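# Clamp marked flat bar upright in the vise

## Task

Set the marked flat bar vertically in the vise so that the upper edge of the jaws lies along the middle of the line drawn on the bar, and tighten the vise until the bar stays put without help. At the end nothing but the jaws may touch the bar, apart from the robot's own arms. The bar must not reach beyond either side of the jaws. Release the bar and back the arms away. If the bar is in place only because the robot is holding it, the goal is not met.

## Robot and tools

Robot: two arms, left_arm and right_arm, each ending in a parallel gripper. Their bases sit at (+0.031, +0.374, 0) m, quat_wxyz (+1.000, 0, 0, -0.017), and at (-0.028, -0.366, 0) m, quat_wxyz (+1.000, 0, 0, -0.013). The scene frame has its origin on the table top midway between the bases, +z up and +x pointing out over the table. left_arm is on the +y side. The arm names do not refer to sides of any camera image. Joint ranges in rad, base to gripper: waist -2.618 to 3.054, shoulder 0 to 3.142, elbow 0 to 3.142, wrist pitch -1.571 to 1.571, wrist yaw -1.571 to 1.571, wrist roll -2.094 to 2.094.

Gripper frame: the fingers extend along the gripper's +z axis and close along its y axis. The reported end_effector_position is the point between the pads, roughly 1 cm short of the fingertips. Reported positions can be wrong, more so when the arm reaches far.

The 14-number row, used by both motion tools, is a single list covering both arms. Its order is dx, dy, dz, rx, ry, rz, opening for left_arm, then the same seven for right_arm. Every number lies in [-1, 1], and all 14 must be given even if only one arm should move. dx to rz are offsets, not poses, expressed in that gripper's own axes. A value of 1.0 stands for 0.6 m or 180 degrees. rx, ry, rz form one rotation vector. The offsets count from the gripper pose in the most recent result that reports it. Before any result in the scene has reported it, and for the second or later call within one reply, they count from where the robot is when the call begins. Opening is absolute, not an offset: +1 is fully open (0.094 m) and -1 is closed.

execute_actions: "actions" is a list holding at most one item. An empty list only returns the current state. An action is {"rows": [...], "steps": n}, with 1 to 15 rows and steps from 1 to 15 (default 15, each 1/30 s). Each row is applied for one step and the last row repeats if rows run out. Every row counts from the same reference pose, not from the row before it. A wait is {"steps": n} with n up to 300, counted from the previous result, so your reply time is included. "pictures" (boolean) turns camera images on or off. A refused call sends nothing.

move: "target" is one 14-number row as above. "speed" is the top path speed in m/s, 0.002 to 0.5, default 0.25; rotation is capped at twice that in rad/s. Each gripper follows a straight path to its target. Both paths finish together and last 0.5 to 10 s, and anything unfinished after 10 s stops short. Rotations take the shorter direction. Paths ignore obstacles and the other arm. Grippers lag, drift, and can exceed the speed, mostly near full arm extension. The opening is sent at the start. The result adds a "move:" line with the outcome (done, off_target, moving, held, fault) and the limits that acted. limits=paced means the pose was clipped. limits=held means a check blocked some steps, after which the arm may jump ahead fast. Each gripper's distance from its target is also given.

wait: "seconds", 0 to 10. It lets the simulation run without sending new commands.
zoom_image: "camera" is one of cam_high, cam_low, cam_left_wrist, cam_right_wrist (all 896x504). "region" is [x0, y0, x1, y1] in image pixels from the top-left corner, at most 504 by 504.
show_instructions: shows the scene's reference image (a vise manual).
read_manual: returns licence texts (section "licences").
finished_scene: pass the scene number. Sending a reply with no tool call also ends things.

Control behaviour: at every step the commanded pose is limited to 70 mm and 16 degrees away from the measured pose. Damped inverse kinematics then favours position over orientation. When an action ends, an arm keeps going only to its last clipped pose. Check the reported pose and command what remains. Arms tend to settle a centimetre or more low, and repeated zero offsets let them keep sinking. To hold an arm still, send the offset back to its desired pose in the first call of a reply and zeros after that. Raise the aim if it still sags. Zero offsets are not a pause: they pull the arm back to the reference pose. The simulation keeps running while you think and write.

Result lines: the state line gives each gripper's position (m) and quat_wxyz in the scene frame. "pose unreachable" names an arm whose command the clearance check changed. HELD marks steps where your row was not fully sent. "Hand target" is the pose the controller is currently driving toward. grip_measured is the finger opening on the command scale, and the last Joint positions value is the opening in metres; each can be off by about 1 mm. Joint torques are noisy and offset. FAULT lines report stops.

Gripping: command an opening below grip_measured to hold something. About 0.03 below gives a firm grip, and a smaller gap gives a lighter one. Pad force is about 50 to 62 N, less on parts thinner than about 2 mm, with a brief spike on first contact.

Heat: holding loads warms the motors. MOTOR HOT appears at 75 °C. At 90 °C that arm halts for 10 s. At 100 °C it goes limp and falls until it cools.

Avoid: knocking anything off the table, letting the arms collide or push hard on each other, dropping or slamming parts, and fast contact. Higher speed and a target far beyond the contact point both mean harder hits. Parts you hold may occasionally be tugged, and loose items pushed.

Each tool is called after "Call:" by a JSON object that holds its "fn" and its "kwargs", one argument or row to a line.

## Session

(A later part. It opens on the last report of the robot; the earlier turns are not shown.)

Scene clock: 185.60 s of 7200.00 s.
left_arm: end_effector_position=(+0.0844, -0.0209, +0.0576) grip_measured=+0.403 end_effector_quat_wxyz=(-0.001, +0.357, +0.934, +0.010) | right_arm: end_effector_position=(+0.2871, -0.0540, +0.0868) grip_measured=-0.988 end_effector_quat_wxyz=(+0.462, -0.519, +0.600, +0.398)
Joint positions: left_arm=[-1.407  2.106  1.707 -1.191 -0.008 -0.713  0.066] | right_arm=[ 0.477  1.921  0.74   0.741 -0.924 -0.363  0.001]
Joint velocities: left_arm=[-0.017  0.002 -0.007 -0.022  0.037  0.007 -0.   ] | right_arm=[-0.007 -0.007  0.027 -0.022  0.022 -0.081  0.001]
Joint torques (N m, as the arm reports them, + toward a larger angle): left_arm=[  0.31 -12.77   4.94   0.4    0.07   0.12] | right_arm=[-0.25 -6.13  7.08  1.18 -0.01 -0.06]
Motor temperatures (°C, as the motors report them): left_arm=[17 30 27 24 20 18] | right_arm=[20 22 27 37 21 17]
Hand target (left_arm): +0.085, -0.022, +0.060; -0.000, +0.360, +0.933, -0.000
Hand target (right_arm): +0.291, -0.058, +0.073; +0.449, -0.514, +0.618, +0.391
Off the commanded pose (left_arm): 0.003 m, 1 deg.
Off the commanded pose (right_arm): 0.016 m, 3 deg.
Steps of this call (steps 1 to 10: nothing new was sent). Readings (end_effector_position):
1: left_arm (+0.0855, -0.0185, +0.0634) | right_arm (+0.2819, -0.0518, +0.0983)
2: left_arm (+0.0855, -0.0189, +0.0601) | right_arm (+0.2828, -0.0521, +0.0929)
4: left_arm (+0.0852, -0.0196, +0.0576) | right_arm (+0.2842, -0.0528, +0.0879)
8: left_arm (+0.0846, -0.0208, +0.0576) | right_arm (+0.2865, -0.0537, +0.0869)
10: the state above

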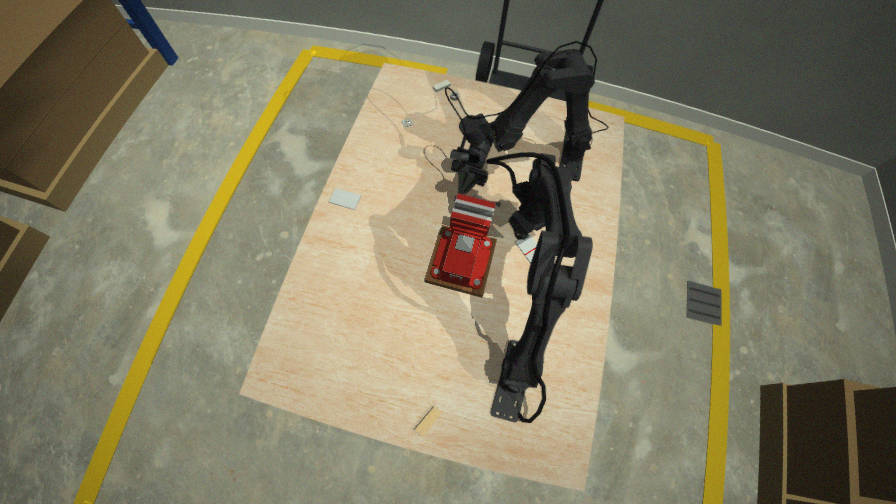

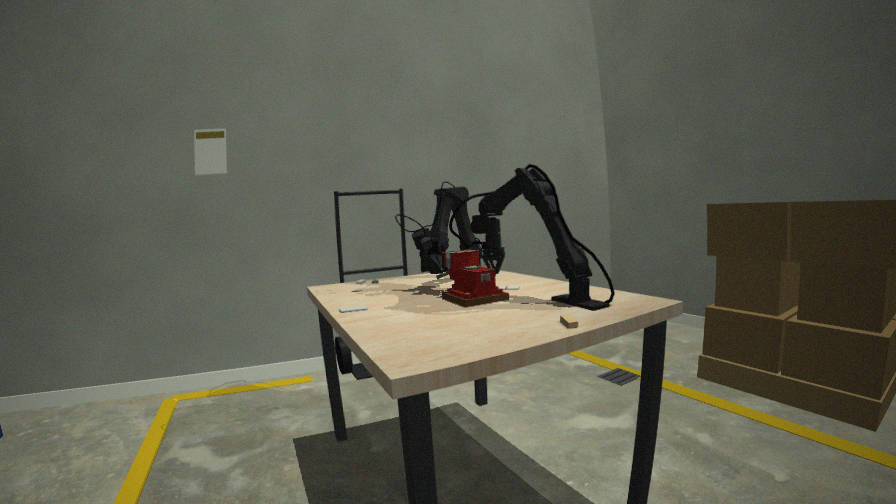

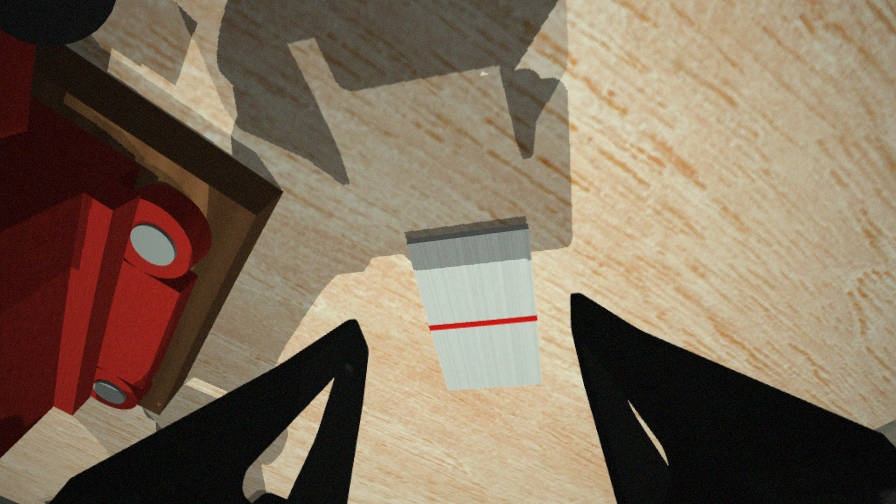

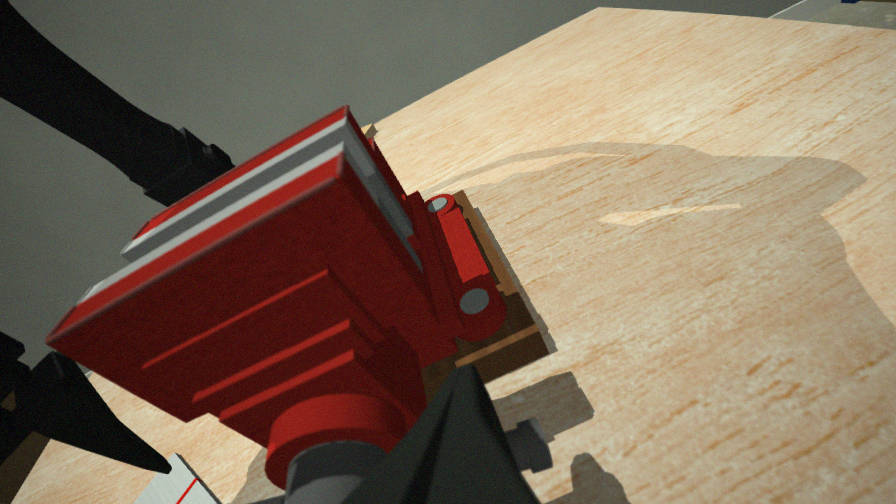

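Call:
{"fn": "execute_actions", "kwargs": {
  "actions": [
    {"rows": [
[0.0003,-0.001,-0.002,0.002,-0.001,0.001,0.4, 0.0266,-0.0139,0.0092,0.006,0.012,0,-1],
[0.0007,-0.002,0.003,0.003,-0.002,0.002,0.4, 0.0396,-0.0121,0.0124,0.007,0.014,0,-1],
[0.0012,-0.003,0.009,0.004,-0.002,0.003,0.4, 0.0526,-0.0088,0.0154,0.008,0.016,0,-1],
[0.0017,-0.004,0.016,0.005,-0.003,0.004,0.4, 0.0641,-0.0038,0.0178,0.008,0.017,0,-1],
[0.0022,-0.005,0.023,0.006,-0.003,0.004,0.4, 0.0740,0.0028,0.0194,0.008,0.018,0,-1],
[0.0027,-0.006,0.031,0.006,-0.003,0.004,0.4, 0.0824,0.0111,0.0204,0.008,0.018,0,-1],
[0.0032,-0.0065,0.039,0.006,-0.003,0.004,0.4, 0.0855,0.0212,0.0214,0.008,0.018,0,-1],
[0.0036,-0.007,0.046,0.006,-0.003,0.004,0.4, 0.0892,0.0328,0.0207,0.008,0.018,0,-1],
[0.004,-0.0075,0.053,0.006,-0.003,0.004,0.4, 0.0892,0.0446,0.0206,0.008,0.017,0,-1],
[0.004,-0.0075,0.059,0.006,-0.003,0.004,0.4, 0.0896,0.0562,0.0189,0.008,0.016,0,-1],
[0.004,-0.0075,0.065,0.006,-0.003,0.004,0.4, 0.0880,0.0680,0.0185,0.008,0.015,0,-1],
[0.004,-0.0075,0.069,0.006,-0.003,0.004,0.4, 0.0852,0.0795,0.0160,0.008,0.013,0,-1],
[0.004,-0.0075,0.073,0.006,-0.003,0.004,0.4, 0.0820,0.0913,0.0151,0.008,0.011,0,-1],
[0.004,-0.0075,0.075,0.006,-0.003,0.004,0.4, 0.0792,0.1012,0.0128,0.008,0.009,0,-1],
[0.004,-0.0075,0.0765,0.006,-0.003,0.004,0.4, 0.0762,0.1095,0.0107,0.008,0.008,0,-1]
], "steps": 15}
  ],
  "pictures": false
}}

Call:
{"fn": "execute_actions", "kwargs": {
  "actions": [
    {"steps": 10}
  ]
}}

Scene clock: 246.10 s of 7200.00 s.
left_arm: end_effector_position=(+0.0831, -0.0132, +0.0182) grip_measured=+0.403 end_effector_quat_wxyz=(-0.005, +0.358, +0.934, +0.017) | right_arm: end_effector_position=(+0.2539, -0.0579, +0.0378) grip_measured=-0.989 end_effector_quat_wxyz=(+0.472, -0.516, +0.621, +0.354)
Joint positions: left_arm=[-1.407  2.126  1.577 -1.056 -0.007 -0.709  0.066] | right_arm=[ 0.555  2.005  0.545  1.028 -0.759 -0.356  0.001]
Joint velocities: left_arm=[ 0.007  0.085 -0.139  0.198 -0.037  0.081 -0.   ] | right_arm=[ 0.305  0.007 -0.676  0.549  0.359  0.286 -0.001]
Joint torques (N m, as the arm reports them, + toward a larger angle): left_arm=[ -0.57 -11.64   4.94   0.41   0.07   0.04] | right_arm=[ 2.56 -9.4   2.74  1.11 -1.07  0.06]
Motor temperatures (°C, as the motors report them): left_arm=[17 33 26 23 20 18] | right_arm=[20 23 26 34 21 17]
Hand target (left_arm): +0.080, -0.021, +0.012; -0.000, +0.363, +0.932, +0.001
Hand target (right_arm): +0.223, -0.050, +0.041; +0.457, -0.521, +0.611, +0.383
Off the commanded pose (left_arm): 0.011 m, 2 deg.
Off the commanded pose (right_arm): 0.034 m, 4 deg.
Steps of this call (steps 1 to 1800: nothing new was sent; steps 1801 to 1815: all 15 steps of this action). Readings (end_effector_position):
1801: left_arm (+0.0842, -0.0213, +0.0576) | right_arm (+0.2884, -0.0540, +0.0863)
1802: left_arm (+0.0842, -0.0214, +0.0576) | right_arm (+0.2896, -0.0537, +0.0854)
1804: left_arm (+0.0842, -0.0218, +0.0554) | right_arm (+0.2923, -0.0533, +0.0810)
1808: left_arm (+0.0836, -0.0169, +0.0419) | right_arm (+0.2902, -0.0540, +0.0637)
1815: the state above

Scene clock: 246.43 s of 7200.00 s.
left_arm: end_effector_position=(+0.0839, -0.0190, +0.0139) grip_measured=+0.403 end_effector_quat_wxyz=(-0.000, +0.358, +0.934, +0.007) | right_arm: end_effector_position=(+0.2476, -0.0609, +0.0324) grip_measured=-0.989 end_effector_quat_wxyz=(+0.469, -0.500, +0.638, +0.350)
Joint positions: left_arm=[-1.407  2.133  1.571 -1.021 -0.007 -0.709  0.066] | right_arm=[ 0.573  2.005  0.501  1.075 -0.711 -0.313  0.001]
Joint velocities: left_arm=[ 0.002 -0.007 -0.012  0.037  0.007  0.037 -0.   ] | right_arm=[-0.027  0.002 -0.027 -0.022  0.066  0.051  0.   ]
Joint torques (N m, as the arm reports them, + toward a larger angle): left_arm=[ -0.57 -11.88   4.92   0.42   0.05   0.05] | right_arm=[ 2.69 -9.07  2.62  1.59 -1.01 -0.02]
Motor temperatures (°C, as the motors report them): left_arm=[17 33 26 23 20 18] | right_arm=[20 23 26 34 21 17]
Hand target (left_arm): +0.080, -0.021, +0.012; -0.000, +0.363, +0.932, +0.001
Hand target (right_arm): +0.223, -0.050, +0.041; +0.457, -0.521, +0.611, +0.383
Off the commanded pose (left_arm): 0.005 m, 1 deg.
Off the commanded pose (right_arm): 0.030 m, 5 deg.
Steps of this call (steps 1 to 10: nothing new was sent). Readings (end_effector_position):
1: left_arm (+0.0831, -0.0135, +0.0162) | right_arm (+0.2505, -0.0588, +0.0354)
2: left_arm (+0.0832, -0.0141, +0.0148) | right_arm (+0.2487, -0.0600, +0.0336)
4: left_arm (+0.0834, -0.0156, +0.0139) | right_arm (+0.2476, -0.0609, +0.0324)
8: left_arm (+0.0838, -0.0184, +0.0139) | right_arm (+0.2476, -0.0609, +0.0324)
10: the state above

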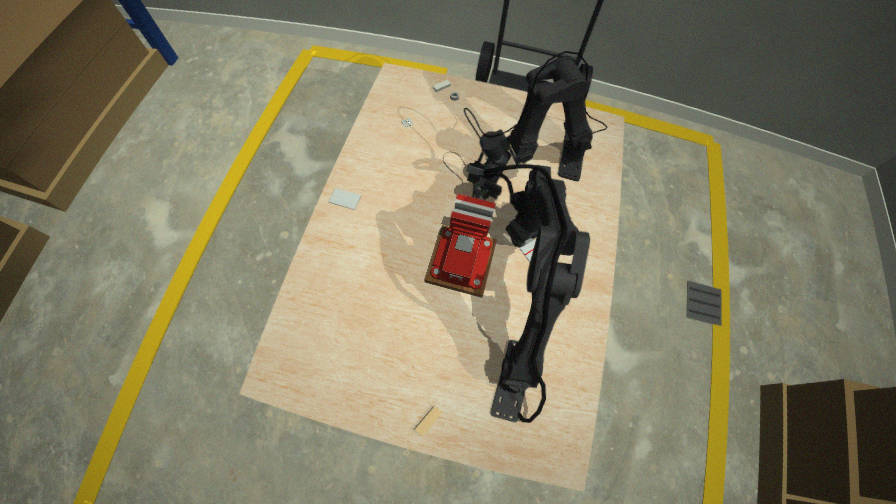

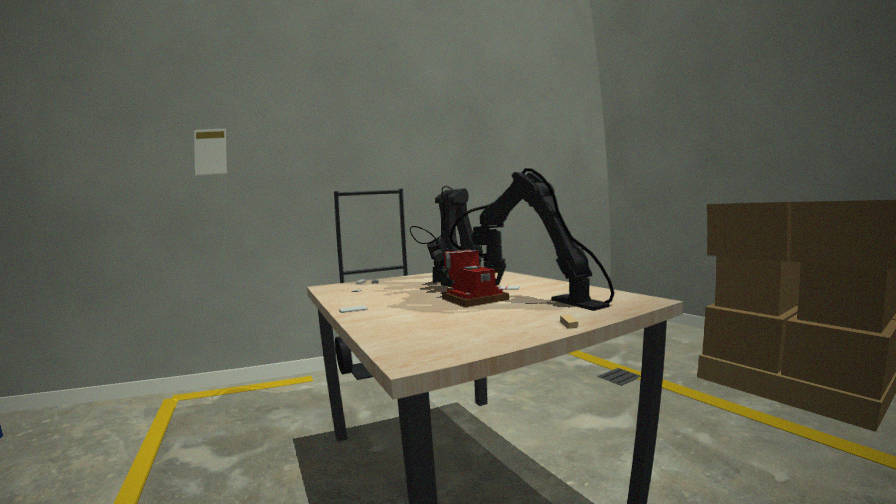

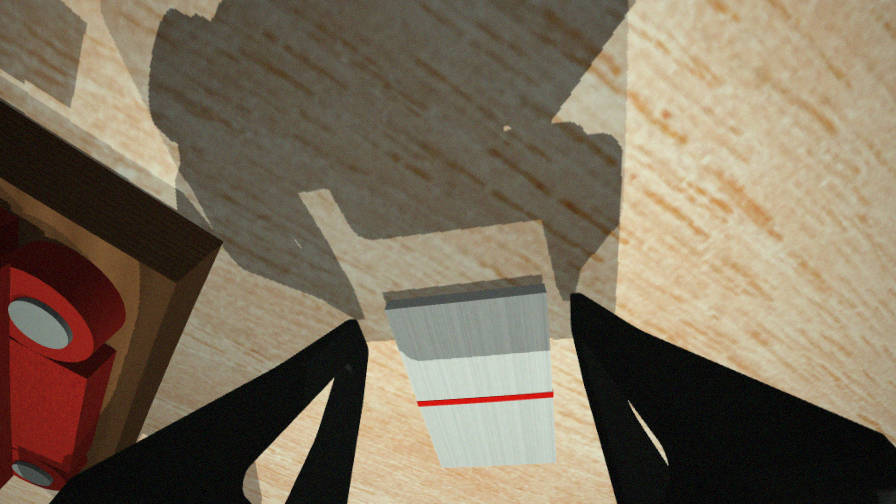

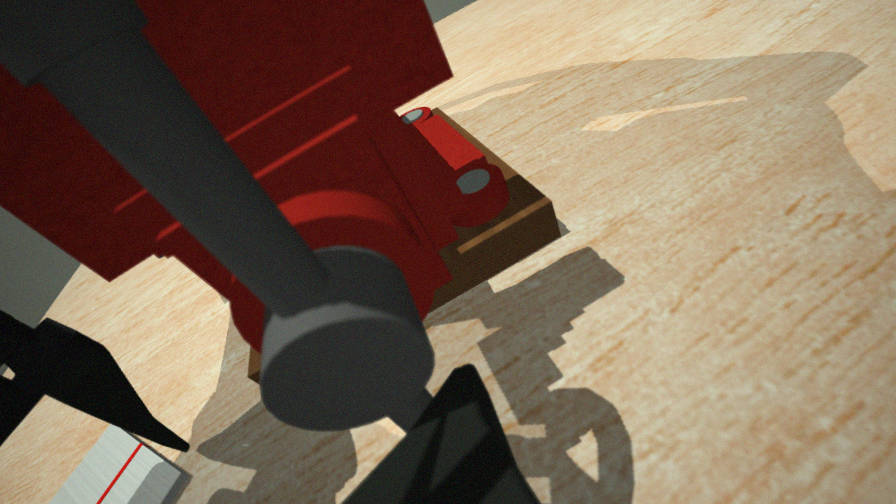

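Call:
{"fn": "execute_actions", "kwargs": {
  "actions": [
    {"rows": [
[0.004,-0.006,0.002,0.003,-0.002,0.003,0.4, -0.014,0.035,0.005,-0.026,-0.012,0,-1],
[0.006,-0.008,0.002,0.003,-0.002,0.003,0.4, -0.015,0.028,0.007,-0.026,-0.012,0,-1],
[0.0075,-0.009,0.002,0.003,-0.002,0.003,0.4, -0.016,0.022,0.008,-0.026,-0.012,0,-1],
[0.0088,-0.0102,0.002,0.003,-0.002,0.003,0.4, -0.017,0.017,0.009,-0.027,-0.012,0,-1],
[0.0088,-0.0102,0.004,0.003,-0.002,0.003,0.4, -0.018,0.013,0.010,-0.028,-0.012,0,-1],
[0.0088,-0.0102,0.006,0.003,-0.002,0.003,0.4, -0.0188,0.011,0.011,-0.028,-0.012,0,-1],
[0.0088,-0.0102,0.008,0.003,-0.002,0.003,0.4, -0.0188,0.011,0.012,-0.028,-0.012,0,-1],
[0.0088,-0.0102,0.010,0.003,-0.002,0.003,0.4, -0.0188,0.011,0.012,-0.028,-0.012,0,-1],
[0.0088,-0.0102,0.012,0.003,-0.002,0.003,0.4, -0.0188,0.011,0.012,-0.028,-0.012,0,-1],
[0.0088,-0.0102,0.014,0.003,-0.002,0.003,0.4, -0.0188,0.011,0.012,-0.028,-0.012,0,-1],
[0.0088,-0.0102,0.015,0.003,-0.002,0.003,0.3, -0.0188,0.011,0.012,-0.028,-0.012,0,-1]
], "steps": 15}
  ]
}}

Scene clock: 286.70 s of 7200.00 s.
left_arm: end_effector_position=(+0.0790, -0.0189, +0.0089) grip_measured=+0.303 end_effector_quat_wxyz=(+0.001, +0.364, +0.932, +0.005) | right_arm: end_effector_position=(+0.2501, -0.0569, +0.0376) grip_measured=-0.989 end_effector_quat_wxyz=(+0.467, -0.501, +0.630, +0.366)
Joint positions: left_arm=[-1.419  2.133  1.55  -0.996 -0.007 -0.709  0.061] | right_arm=[ 0.564  2.01   0.53   1.062 -0.752 -0.302  0.001]
Joint velocities: left_arm=[-0.002  0.002 -0.022 -0.007 -0.007 -0.022 -0.001] | right_arm=[-0.017  0.007  0.002 -0.022  0.007 -0.022 -0.001]
Joint torques (N m, as the arm reports them, + toward a larger angle): left_arm=[ -0.5  -11.27   4.64   0.46   0.02  -0.05] | right_arm=[ 0.47 -6.36  6.75  1.45 -0.84 -0.04]
Motor temperatures (°C, as the motors report them): left_arm=[17 32 26 23 20 18] | right_arm=[21 26 24 36 23 17]
Hand target (left_arm): +0.076, -0.020, +0.005; +0.001, +0.362, +0.932, +0.002
Hand target (right_arm): +0.244, -0.050, +0.041; +0.459, -0.513, +0.614, +0.387
Off the commanded pose (left_arm): 0.005 m, 0 deg.
Off the commanded pose (right_arm): 0.011 m, 4 deg.
Steps of this call (steps 1 to 1193: nothing new was sent; steps 1194 to 1208: all 15 steps of this action). Readings (end_effector_position):
1194: left_arm (+0.0840, -0.0199, +0.0139) | right_arm (+0.2476, -0.0608, +0.0328)
1195: left_arm (+0.0838, -0.0200, +0.0139) | right_arm (+0.2476, -0.0608, +0.0328)
1197: left_arm (+0.0828, -0.0201, +0.0139) | right_arm (+0.2480, -0.0608, +0.0332)
1201: left_arm (+0.0799, -0.0219, +0.0139) | right_arm (+0.2505, -0.0574, +0.0382)
1208: the state above

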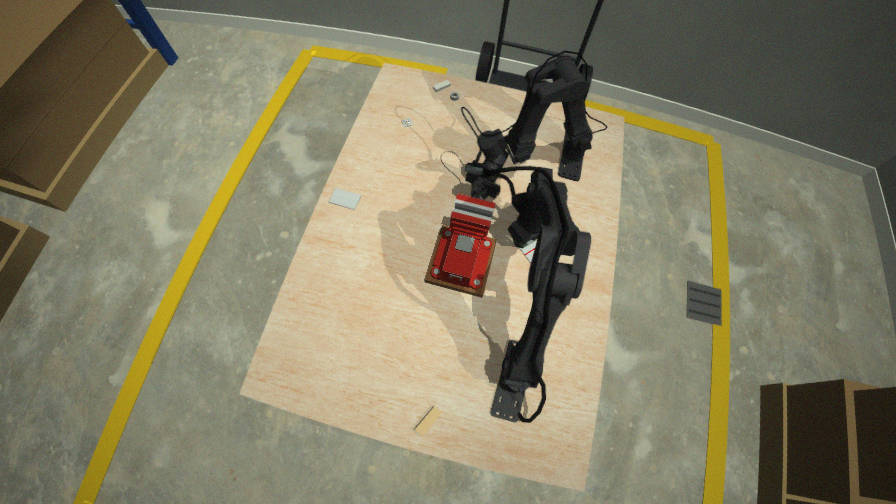

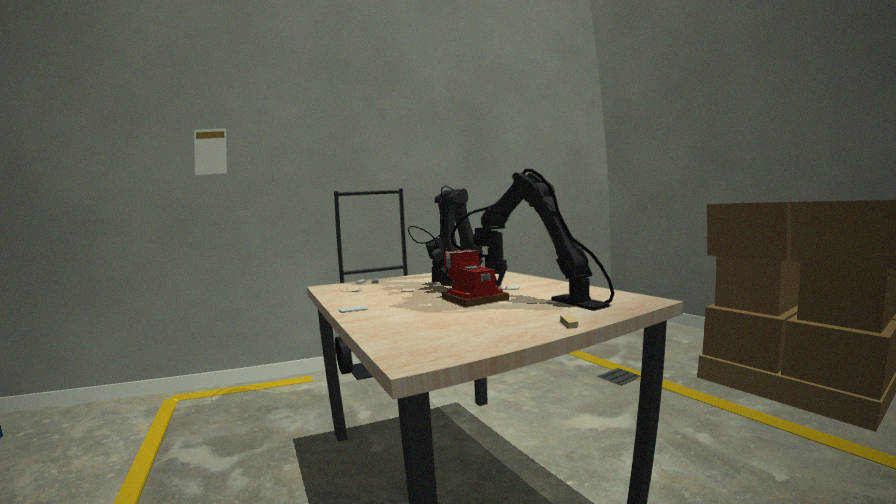

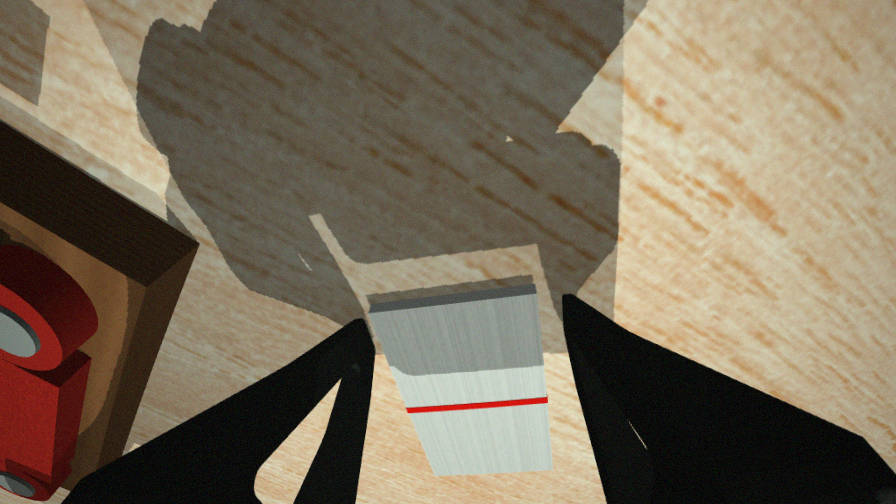

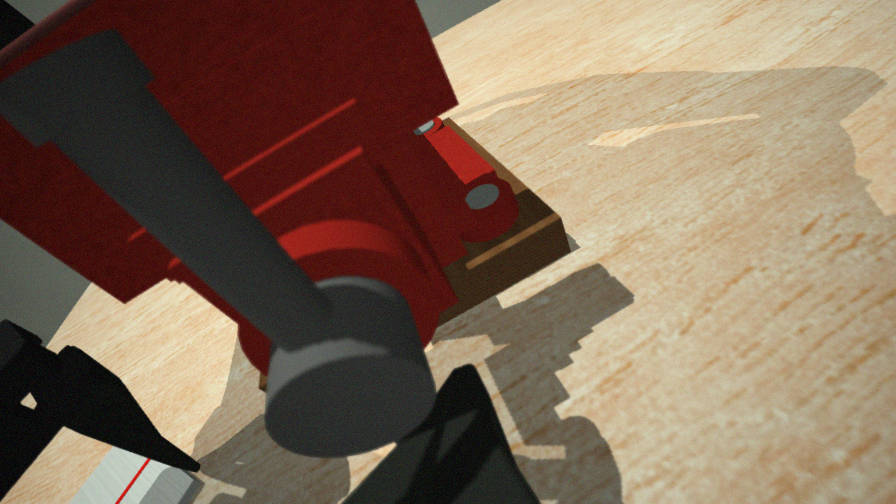

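Call:
{"fn": "execute_actions", "kwargs": {
  "actions": [
    {"rows": [
[0.002,-0.003,0.008,0.002,0,0,0.25, -0.006,0.006,0.008,-0.012,-0.008,0,-1],
[0.002,-0.003,0.009,0.002,0,0,0.2, -0.006,0.006,0.008,-0.012,-0.008,0,-1],
[0.002,-0.003,0.010,0.002,0,0,0.2, -0.006,0.006,0.008,-0.012,-0.008,0,-1],
[0.002,-0.002,0.010,0.002,0,0,0.16, -0.006,0.006,0.008,-0.012,-0.008,0,-1],
[0.002,-0.001,0.010,0.002,0,0,0.13, -0.006,0.006,0.008,-0.012,-0.008,0,-1],
[0.002,0,0.010,0.002,0,0,0.10, -0.006,0.006,0.008,-0.012,-0.008,0,-1],
[0.002,0,0.010,0.002,0,0,0.08, -0.006,0.006,0.008,-0.012,-0.008,0,-1],
[0.002,0,0.010,0.002,0,0,0.06, -0.006,0.006,0.008,-0.012,-0.008,0,-1],
[0.002,0,0.009,0.002,0,0,0.04, -0.006,0.006,0.008,-0.012,-0.008,0,-1],
[0.002,0,0.008,0.002,0,0,0.02, -0.006,0.006,0.008,-0.012,-0.008,0,-1]
], "steps": 14}
  ]
}}

Scene clock: 292.40 s of 7200.00 s.
left_arm: end_effector_position=(+0.0792, -0.0212, +0.0088) grip_measured=+0.040 end_effector_quat_wxyz=(+0.003, +0.364, +0.932, +0.001) | right_arm: end_effector_position=(+0.2503, -0.0568, +0.0360) grip_measured=-0.989 end_effector_quat_wxyz=(+0.466, -0.497, +0.632, +0.369)
Joint positions: left_arm=[-1.419  2.133  1.55  -0.987 -0.007 -0.709  0.049] | right_arm=[ 0.563  2.023  0.53   1.078 -0.755 -0.29   0.001]
Joint velocities: left_arm=[-0.007  0.012 -0.002 -0.066  0.022 -0.081 -0.   ] | right_arm=[-0.007  0.017 -0.002  0.081  0.037 -0.022  0.   ]
Joint torques (N m, as the arm reports them, + toward a larger angle): left_arm=[ -0.03 -11.5    4.28   0.43   0.03   0.03] | right_arm=[ 0.35 -6.22  6.6   1.61 -0.63  0.  ]
Motor temperatures (°C, as the motors report them): left_arm=[17 32 26 23 20 18] | right_arm=[21 25 25 36 23 17]
Hand target (left_arm): +0.078, -0.018, +0.004; -0.000, +0.364, +0.932, +0.002
Hand target (right_arm): +0.248, -0.051, +0.040; +0.466, -0.505, +0.618, +0.383
Off the commanded pose (left_arm): 0.006 m, 0 deg.
Off the commanded pose (right_arm): 0.008 m, 3 deg.
Steps of this call (steps 1 to 157: nothing new was sent; steps 158 to 171: all 14 steps of this action). Readings (end_effector_position):
158: left_arm (+0.0791, -0.0203, +0.0088) | right_arm (+0.2503, -0.0570, +0.0374)
159: left_arm (+0.0791, -0.0204, +0.0088) | right_arm (+0.2503, -0.0570, +0.0368)
161: left_arm (+0.0792, -0.0206, +0.0088) | right_arm (+0.2503, -0.0569, +0.0362)
165: left_arm (+0.0792, -0.0212, +0.0088) | right_arm (+0.2502, -0.0568, +0.0360)
171: the state above

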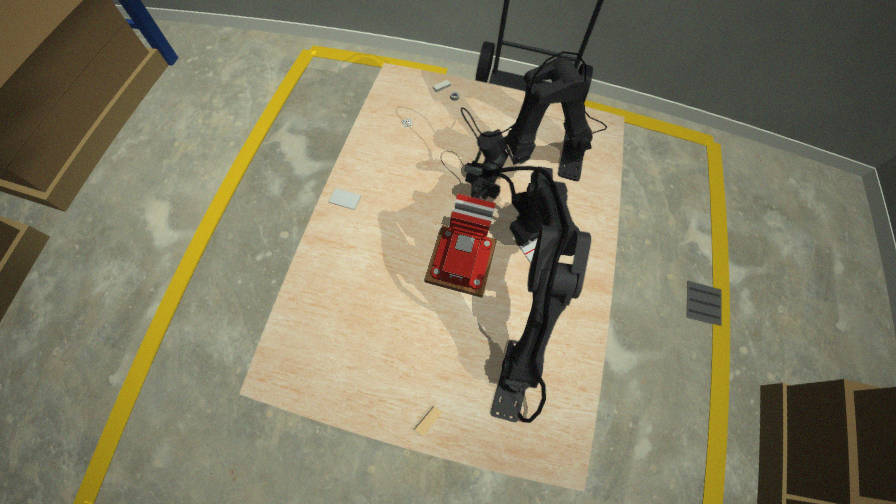

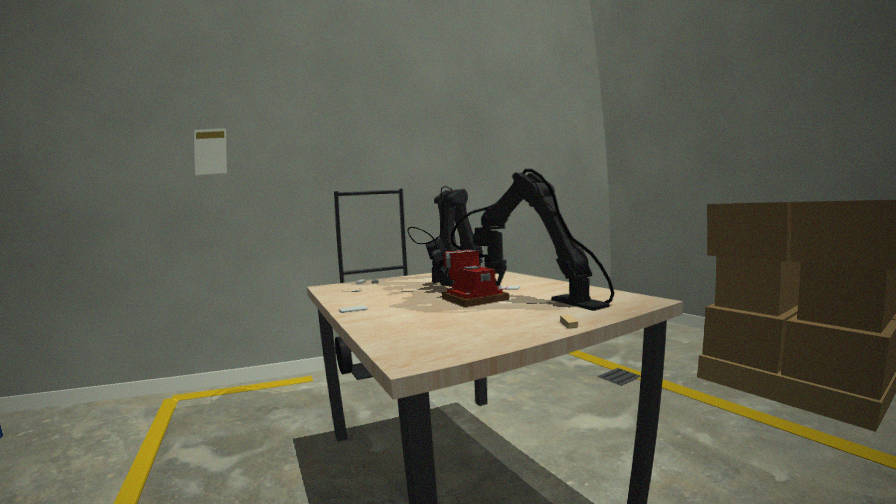

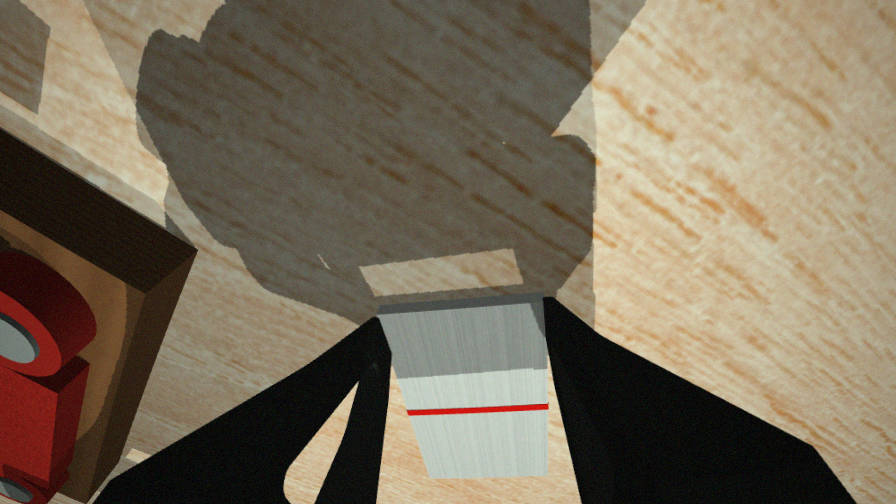

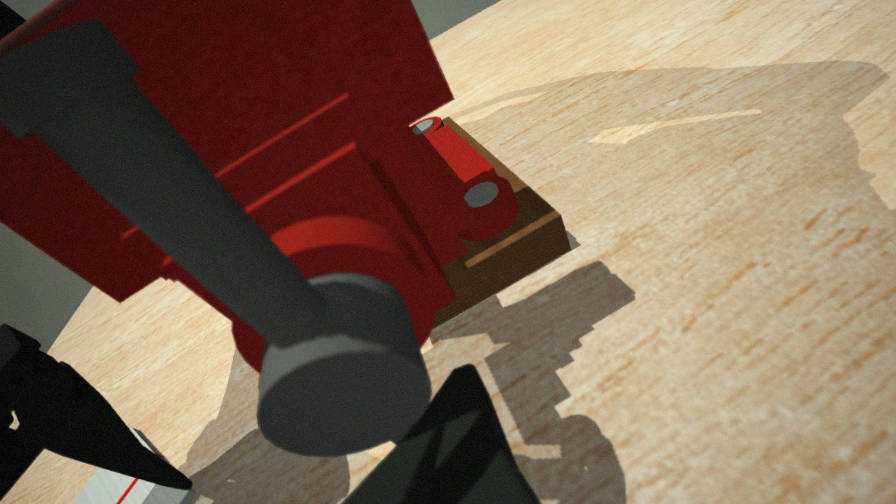

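Call:
{"fn": "zoom_image", "kwargs": {
  "camera": "cam_left_wrist",
  "region": [320, 280, 620, 500]
}}

Call:
{"fn": "zoom_image", "kwargs": {
  "camera": "cam_right_wrist",
  "region": [40, 400, 240, 504]
}}

Region (320, 280, 620, 500) of cam_left_wrist's 896x504 image, scaled by 1.680, with more detail than that image has; it fills the top 370 rows of this view, and the rest is white.

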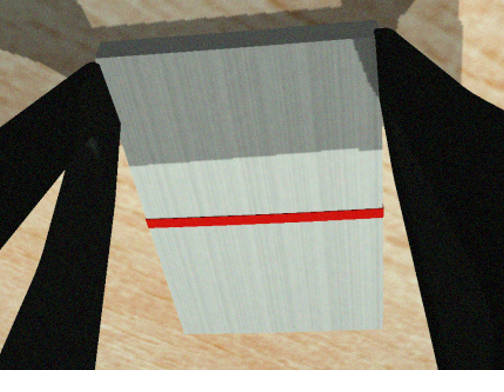

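Region (40, 400, 240, 504) of cam_right_wrist's 896x504 image, scaled by 2.520, with more detail than that image has; it fills the top 262 rows of this view, and the rest is white.

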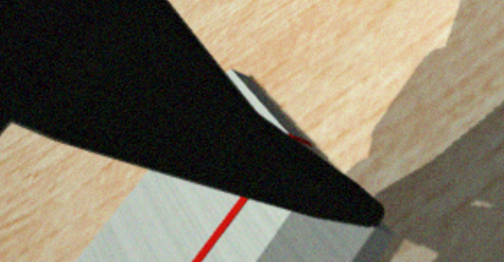

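Call:
{"fn": "execute_actions", "kwargs": {
  "actions": [
    {"rows": [
[0.003,0.002,0.006,0,0,0,0.10, -0.007,0.006,0.008,-0.010,-0.008,0,-1],
[0.003,0.002,0.006,0,0,0,0.16, -0.007,0.006,0.008,-0.010,-0.008,0,-1],
[0.006,0.001,0.006,0,0,0.005,0.18, -0.007,0.006,0.008,-0.010,-0.008,0,-1],
[0.009,0.001,0.006,0,0,0.010,0.18, -0.007,0.006,0.008,-0.010,-0.008,0,-1],
[0.012,0,0.007,0,0,0.015,0.18, -0.007,0.006,0.008,-0.010,-0.008,0,-1],
[0.0155,0,0.007,0,0,0.020,0.18, -0.007,0.006,0.008,-0.010,-0.008,0,-1]
], "steps": 15}
  ]
}}

Scene clock: 317.60 s of 7200.00 s.
left_arm: end_effector_position=(+0.0784, -0.0203, +0.0062) grip_measured=+0.177 end_effector_quat_wxyz=(+0.004, +0.380, +0.925, -0.001) | right_arm: end_effector_position=(+0.2504, -0.0564, +0.0354) grip_measured=-0.989 end_effector_quat_wxyz=(+0.466, -0.493, +0.633, +0.373)
Joint positions: left_arm=[-1.421  2.129  1.533 -0.97  -0.007 -0.677  0.055] | right_arm=[ 0.563  2.034  0.53   1.096 -0.757 -0.275  0.001]
Joint velocities: left_arm=[ 0.002  0.012 -0.002 -0.022  0.007 -0.051 -0.001] | right_arm=[-0.002 -0.007 -0.012  0.007 -0.022 -0.022 -0.001]
Joint torques (N m, as the arm reports them, + toward a larger angle): left_arm=[ -0.91 -12.67   3.53   0.41  -0.02   0.14] | right_arm=[ 0.54 -6.34  6.26  1.63 -0.53  0.  ]
Motor temperatures (°C, as the motors report them): left_arm=[17 32 26 22 20 18] | right_arm=[20 24 25 36 22 17]
Hand target (left_arm): +0.073, -0.015, +0.005; +0.003, +0.393, +0.920, +0.002
Hand target (right_arm): +0.248, -0.051, +0.039; +0.466, -0.500, +0.620, +0.385
Off the commanded pose (left_arm): 0.008 m, 2 deg.
Off the commanded pose (right_arm): 0.007 m, 2 deg.
Steps of this call (steps 1 to 741: nothing new was sent; steps 742 to 756: all 15 steps of this action). Readings (end_effector_position):
742: left_arm (+0.0792, -0.0212, +0.0088) | right_arm (+0.2504, -0.0567, +0.0360)
743: left_arm (+0.0792, -0.0212, +0.0088) | right_arm (+0.2504, -0.0567, +0.0358)
745: left_arm (+0.0792, -0.0211, +0.0082) | right_arm (+0.2504, -0.0566, +0.0355)
749: left_arm (+0.0786, -0.0199, +0.0065) | right_arm (+0.2504, -0.0564, +0.0355)
756: the state above

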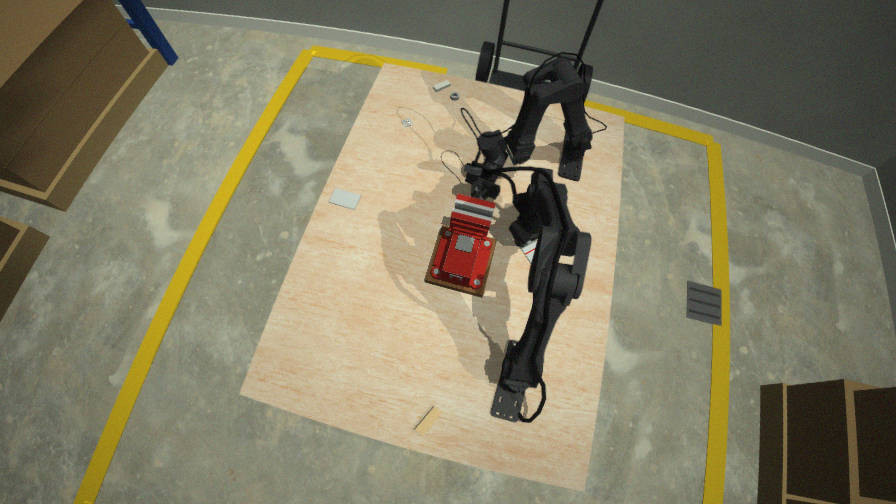

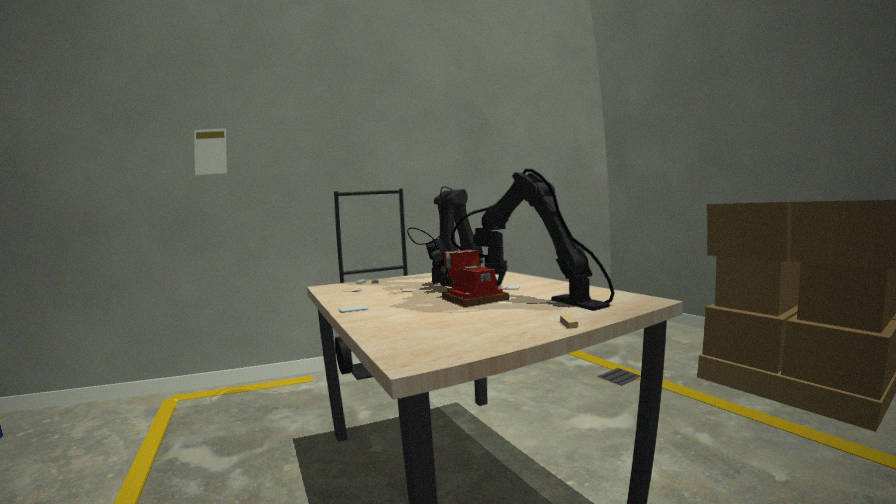

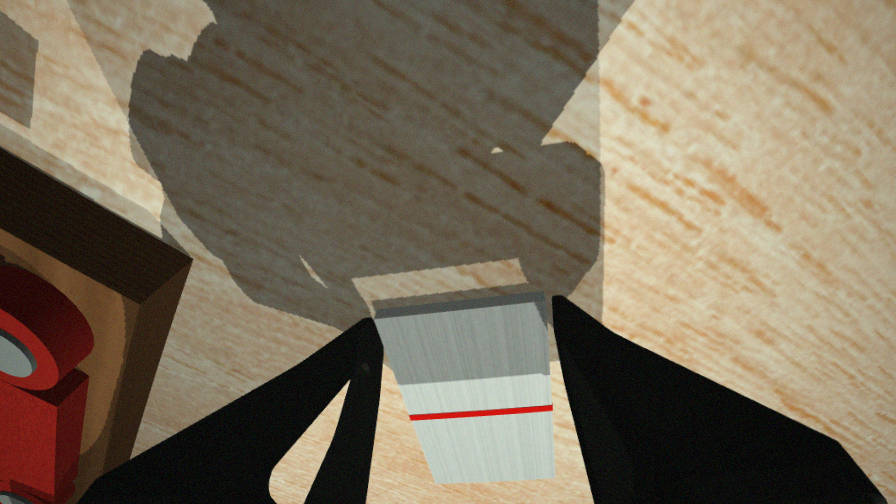

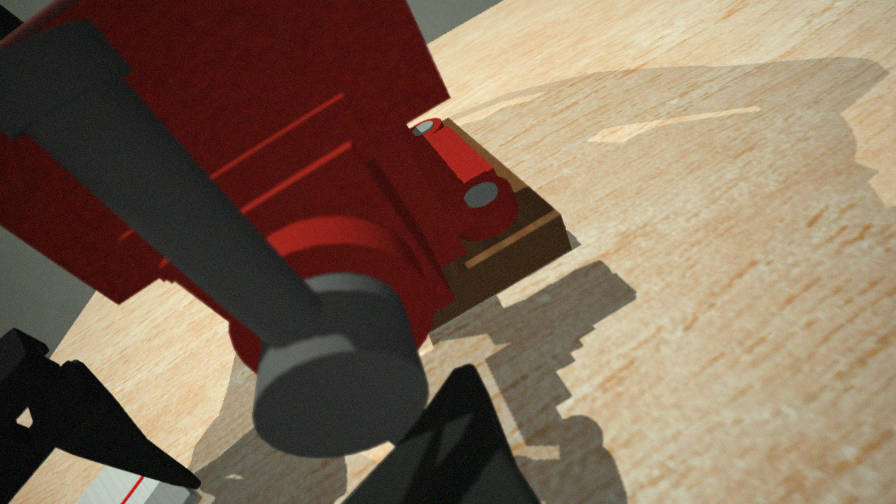

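Call:
{"fn": "execute_actions", "kwargs": {
  "actions": [
    {"rows": [
[0.013,0,-0.002,0,0,0.008,0.18, -0.007,0.005,0.008,-0.008,-0.007,0,-1],
[0.014,0,-0.004,0,0,0.008,0.18, -0.007,0.005,0.008,-0.008,-0.007,0,-1],
[0.014,0,-0.004,0,0,0.008,0.18, -0.007,0.005,0.008,-0.008,-0.007,0,-1],
[0.012,0,-0.003,0,0,0.008,0.15, -0.007,0.005,0.008,-0.008,-0.007,0,-1],
[0.010,0,-0.001,0,0,0.006,0.12, -0.007,0.005,0.008,-0.008,-0.007,0,-1],
[0.008,0,0.001,0,0,0.005,0.10, -0.007,0.005,0.008,-0.008,-0.007,0,-1],
[0.006,0,0.002,0,0,0.004,0.08, -0.007,0.005,0.008,-0.008,-0.007,0,-1],
[0.006,0,0.002,0,0,0.004,0.06, -0.007,0.005,0.008,-0.008,-0.007,0,-1],
[0.006,0,0.002,0,0,0.004,0.04, -0.007,0.005,0.008,-0.008,-0.007,0,-1],
[0.006,0,0.002,0,0,0.004,0.02, -0.007,0.005,0.008,-0.008,-0.007,0,-1],
[0.006,0,0.002,0,0,0.004,0.0, -0.007,0.005,0.008,-0.008,-0.007,0,-1]
], "steps": 15}
  ]
}}

Call:
{"fn": "zoom_image", "kwargs": {
  "camera": "cam_left_wrist",
  "region": [320, 280, 620, 500]
}}

Scene clock: 324.17 s of 7200.00 s.
left_arm: end_effector_position=(+0.0778, -0.0210, +0.0067) grip_measured=+0.048 end_effector_quat_wxyz=(+0.004, +0.382, +0.924, -0.002) | right_arm: end_effector_position=(+0.2508, -0.0560, +0.0371) grip_measured=-0.989 end_effector_quat_wxyz=(+0.467, -0.489, +0.633, +0.376)
Joint positions: left_arm=[-1.422  2.128  1.533 -0.967 -0.005 -0.673  0.049] | right_arm=[ 0.563  2.034  0.53   1.105 -0.758 -0.26   0.001]
Joint velocities: left_arm=[ 0.002  0.002 -0.017  0.007  0.037  0.022  0.001] | right_arm=[ 0.012 -0.012 -0.002  0.051 -0.066 -0.037 -0.   ]
Joint torques (N m, as the arm reports them, + toward a larger angle): left_arm=[ -0.35 -12.     4.48   0.38  -0.02   0.06] | right_arm=[ 0.66 -5.88  6.18  1.71 -0.41 -0.03]
Motor temperatures (°C, as the motors report them): left_arm=[17 33 26 22 20 18] | right_arm=[20 24 25 36 22 17]
Hand target (left_arm): +0.076, -0.018, +0.005; +0.004, +0.386, +0.923, -0.001
Hand target (right_arm): +0.249, -0.050, +0.038; +0.467, -0.495, +0.623, +0.386
Off the commanded pose (left_arm): 0.004 m, 1 deg.
Off the commanded pose (right_arm): 0.006 m, 2 deg.
Steps of this call (steps 1 to 182: nothing new was sent; steps 183 to 197: all 15 steps of this action). Readings (end_effector_position):
183: left_arm (+0.0784, -0.0206, +0.0067) | right_arm (+0.2505, -0.0563, +0.0357)
184: left_arm (+0.0784, -0.0206, +0.0067) | right_arm (+0.2506, -0.0563, +0.0360)
186: left_arm (+0.0782, -0.0206, +0.0067) | right_arm (+0.2507, -0.0561, +0.0367)
190: left_arm (+0.0778, -0.0210, +0.0067) | right_arm (+0.2508, -0.0560, +0.0371)
197: the state above

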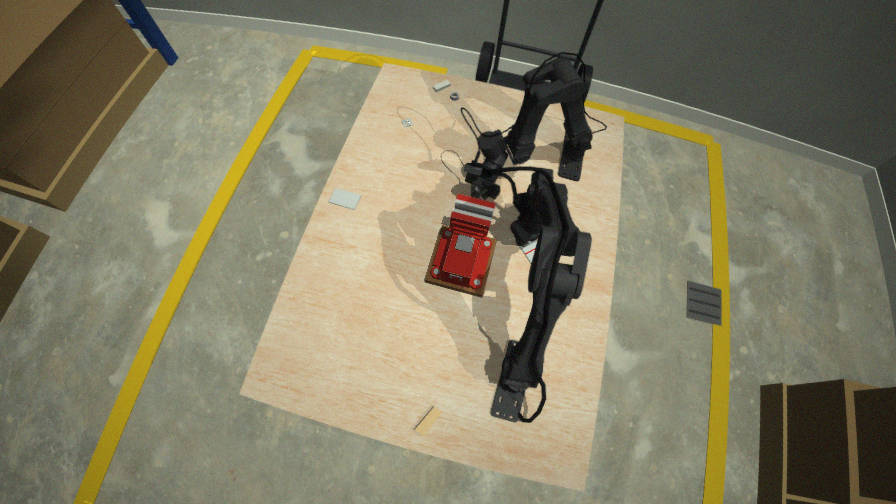

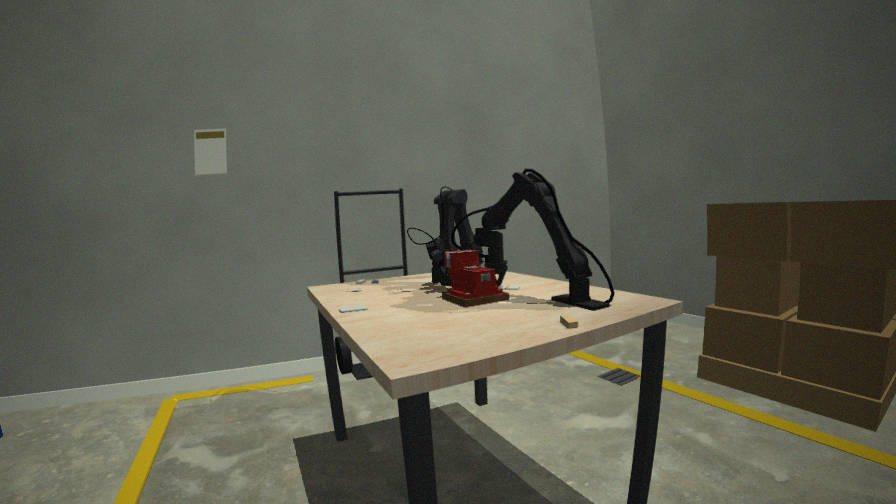

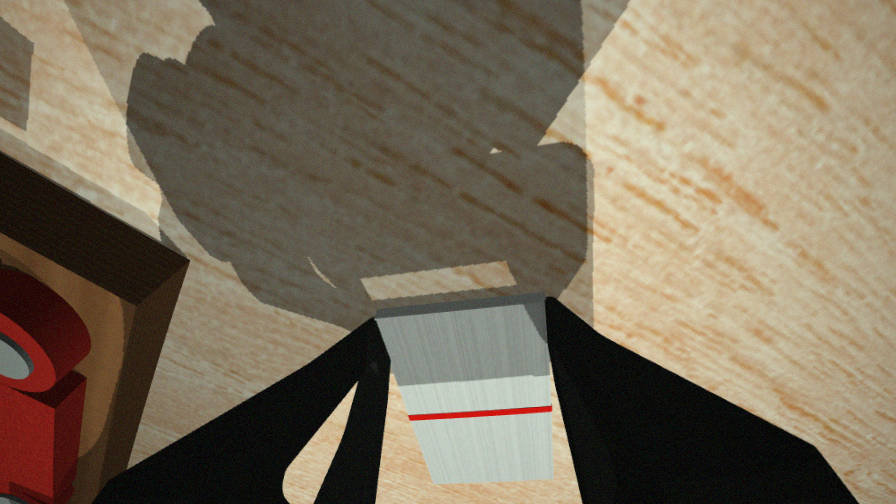

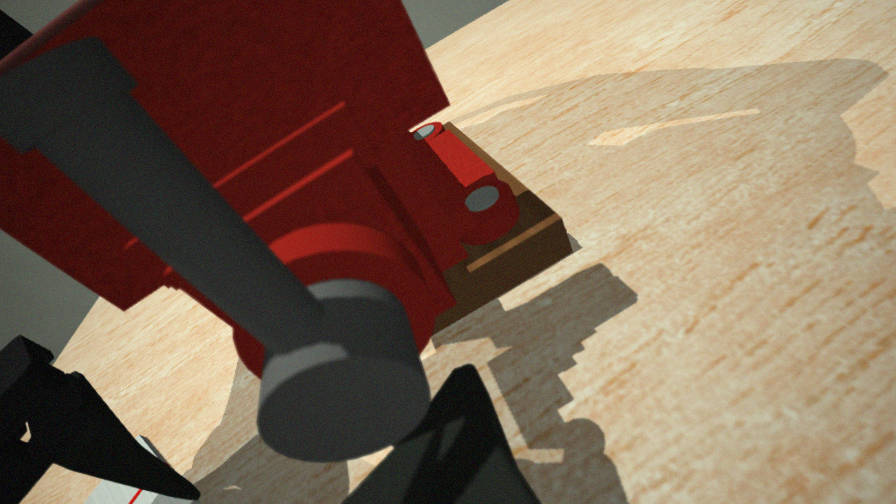

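Region (320, 280, 620, 500) of cam_left_wrist's 896x504 image, scaled by 1.680, with more detail than that image has; it fills the top 370 rows of this view, and the rest is white.

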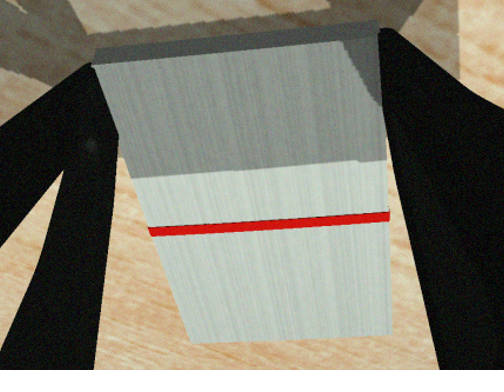

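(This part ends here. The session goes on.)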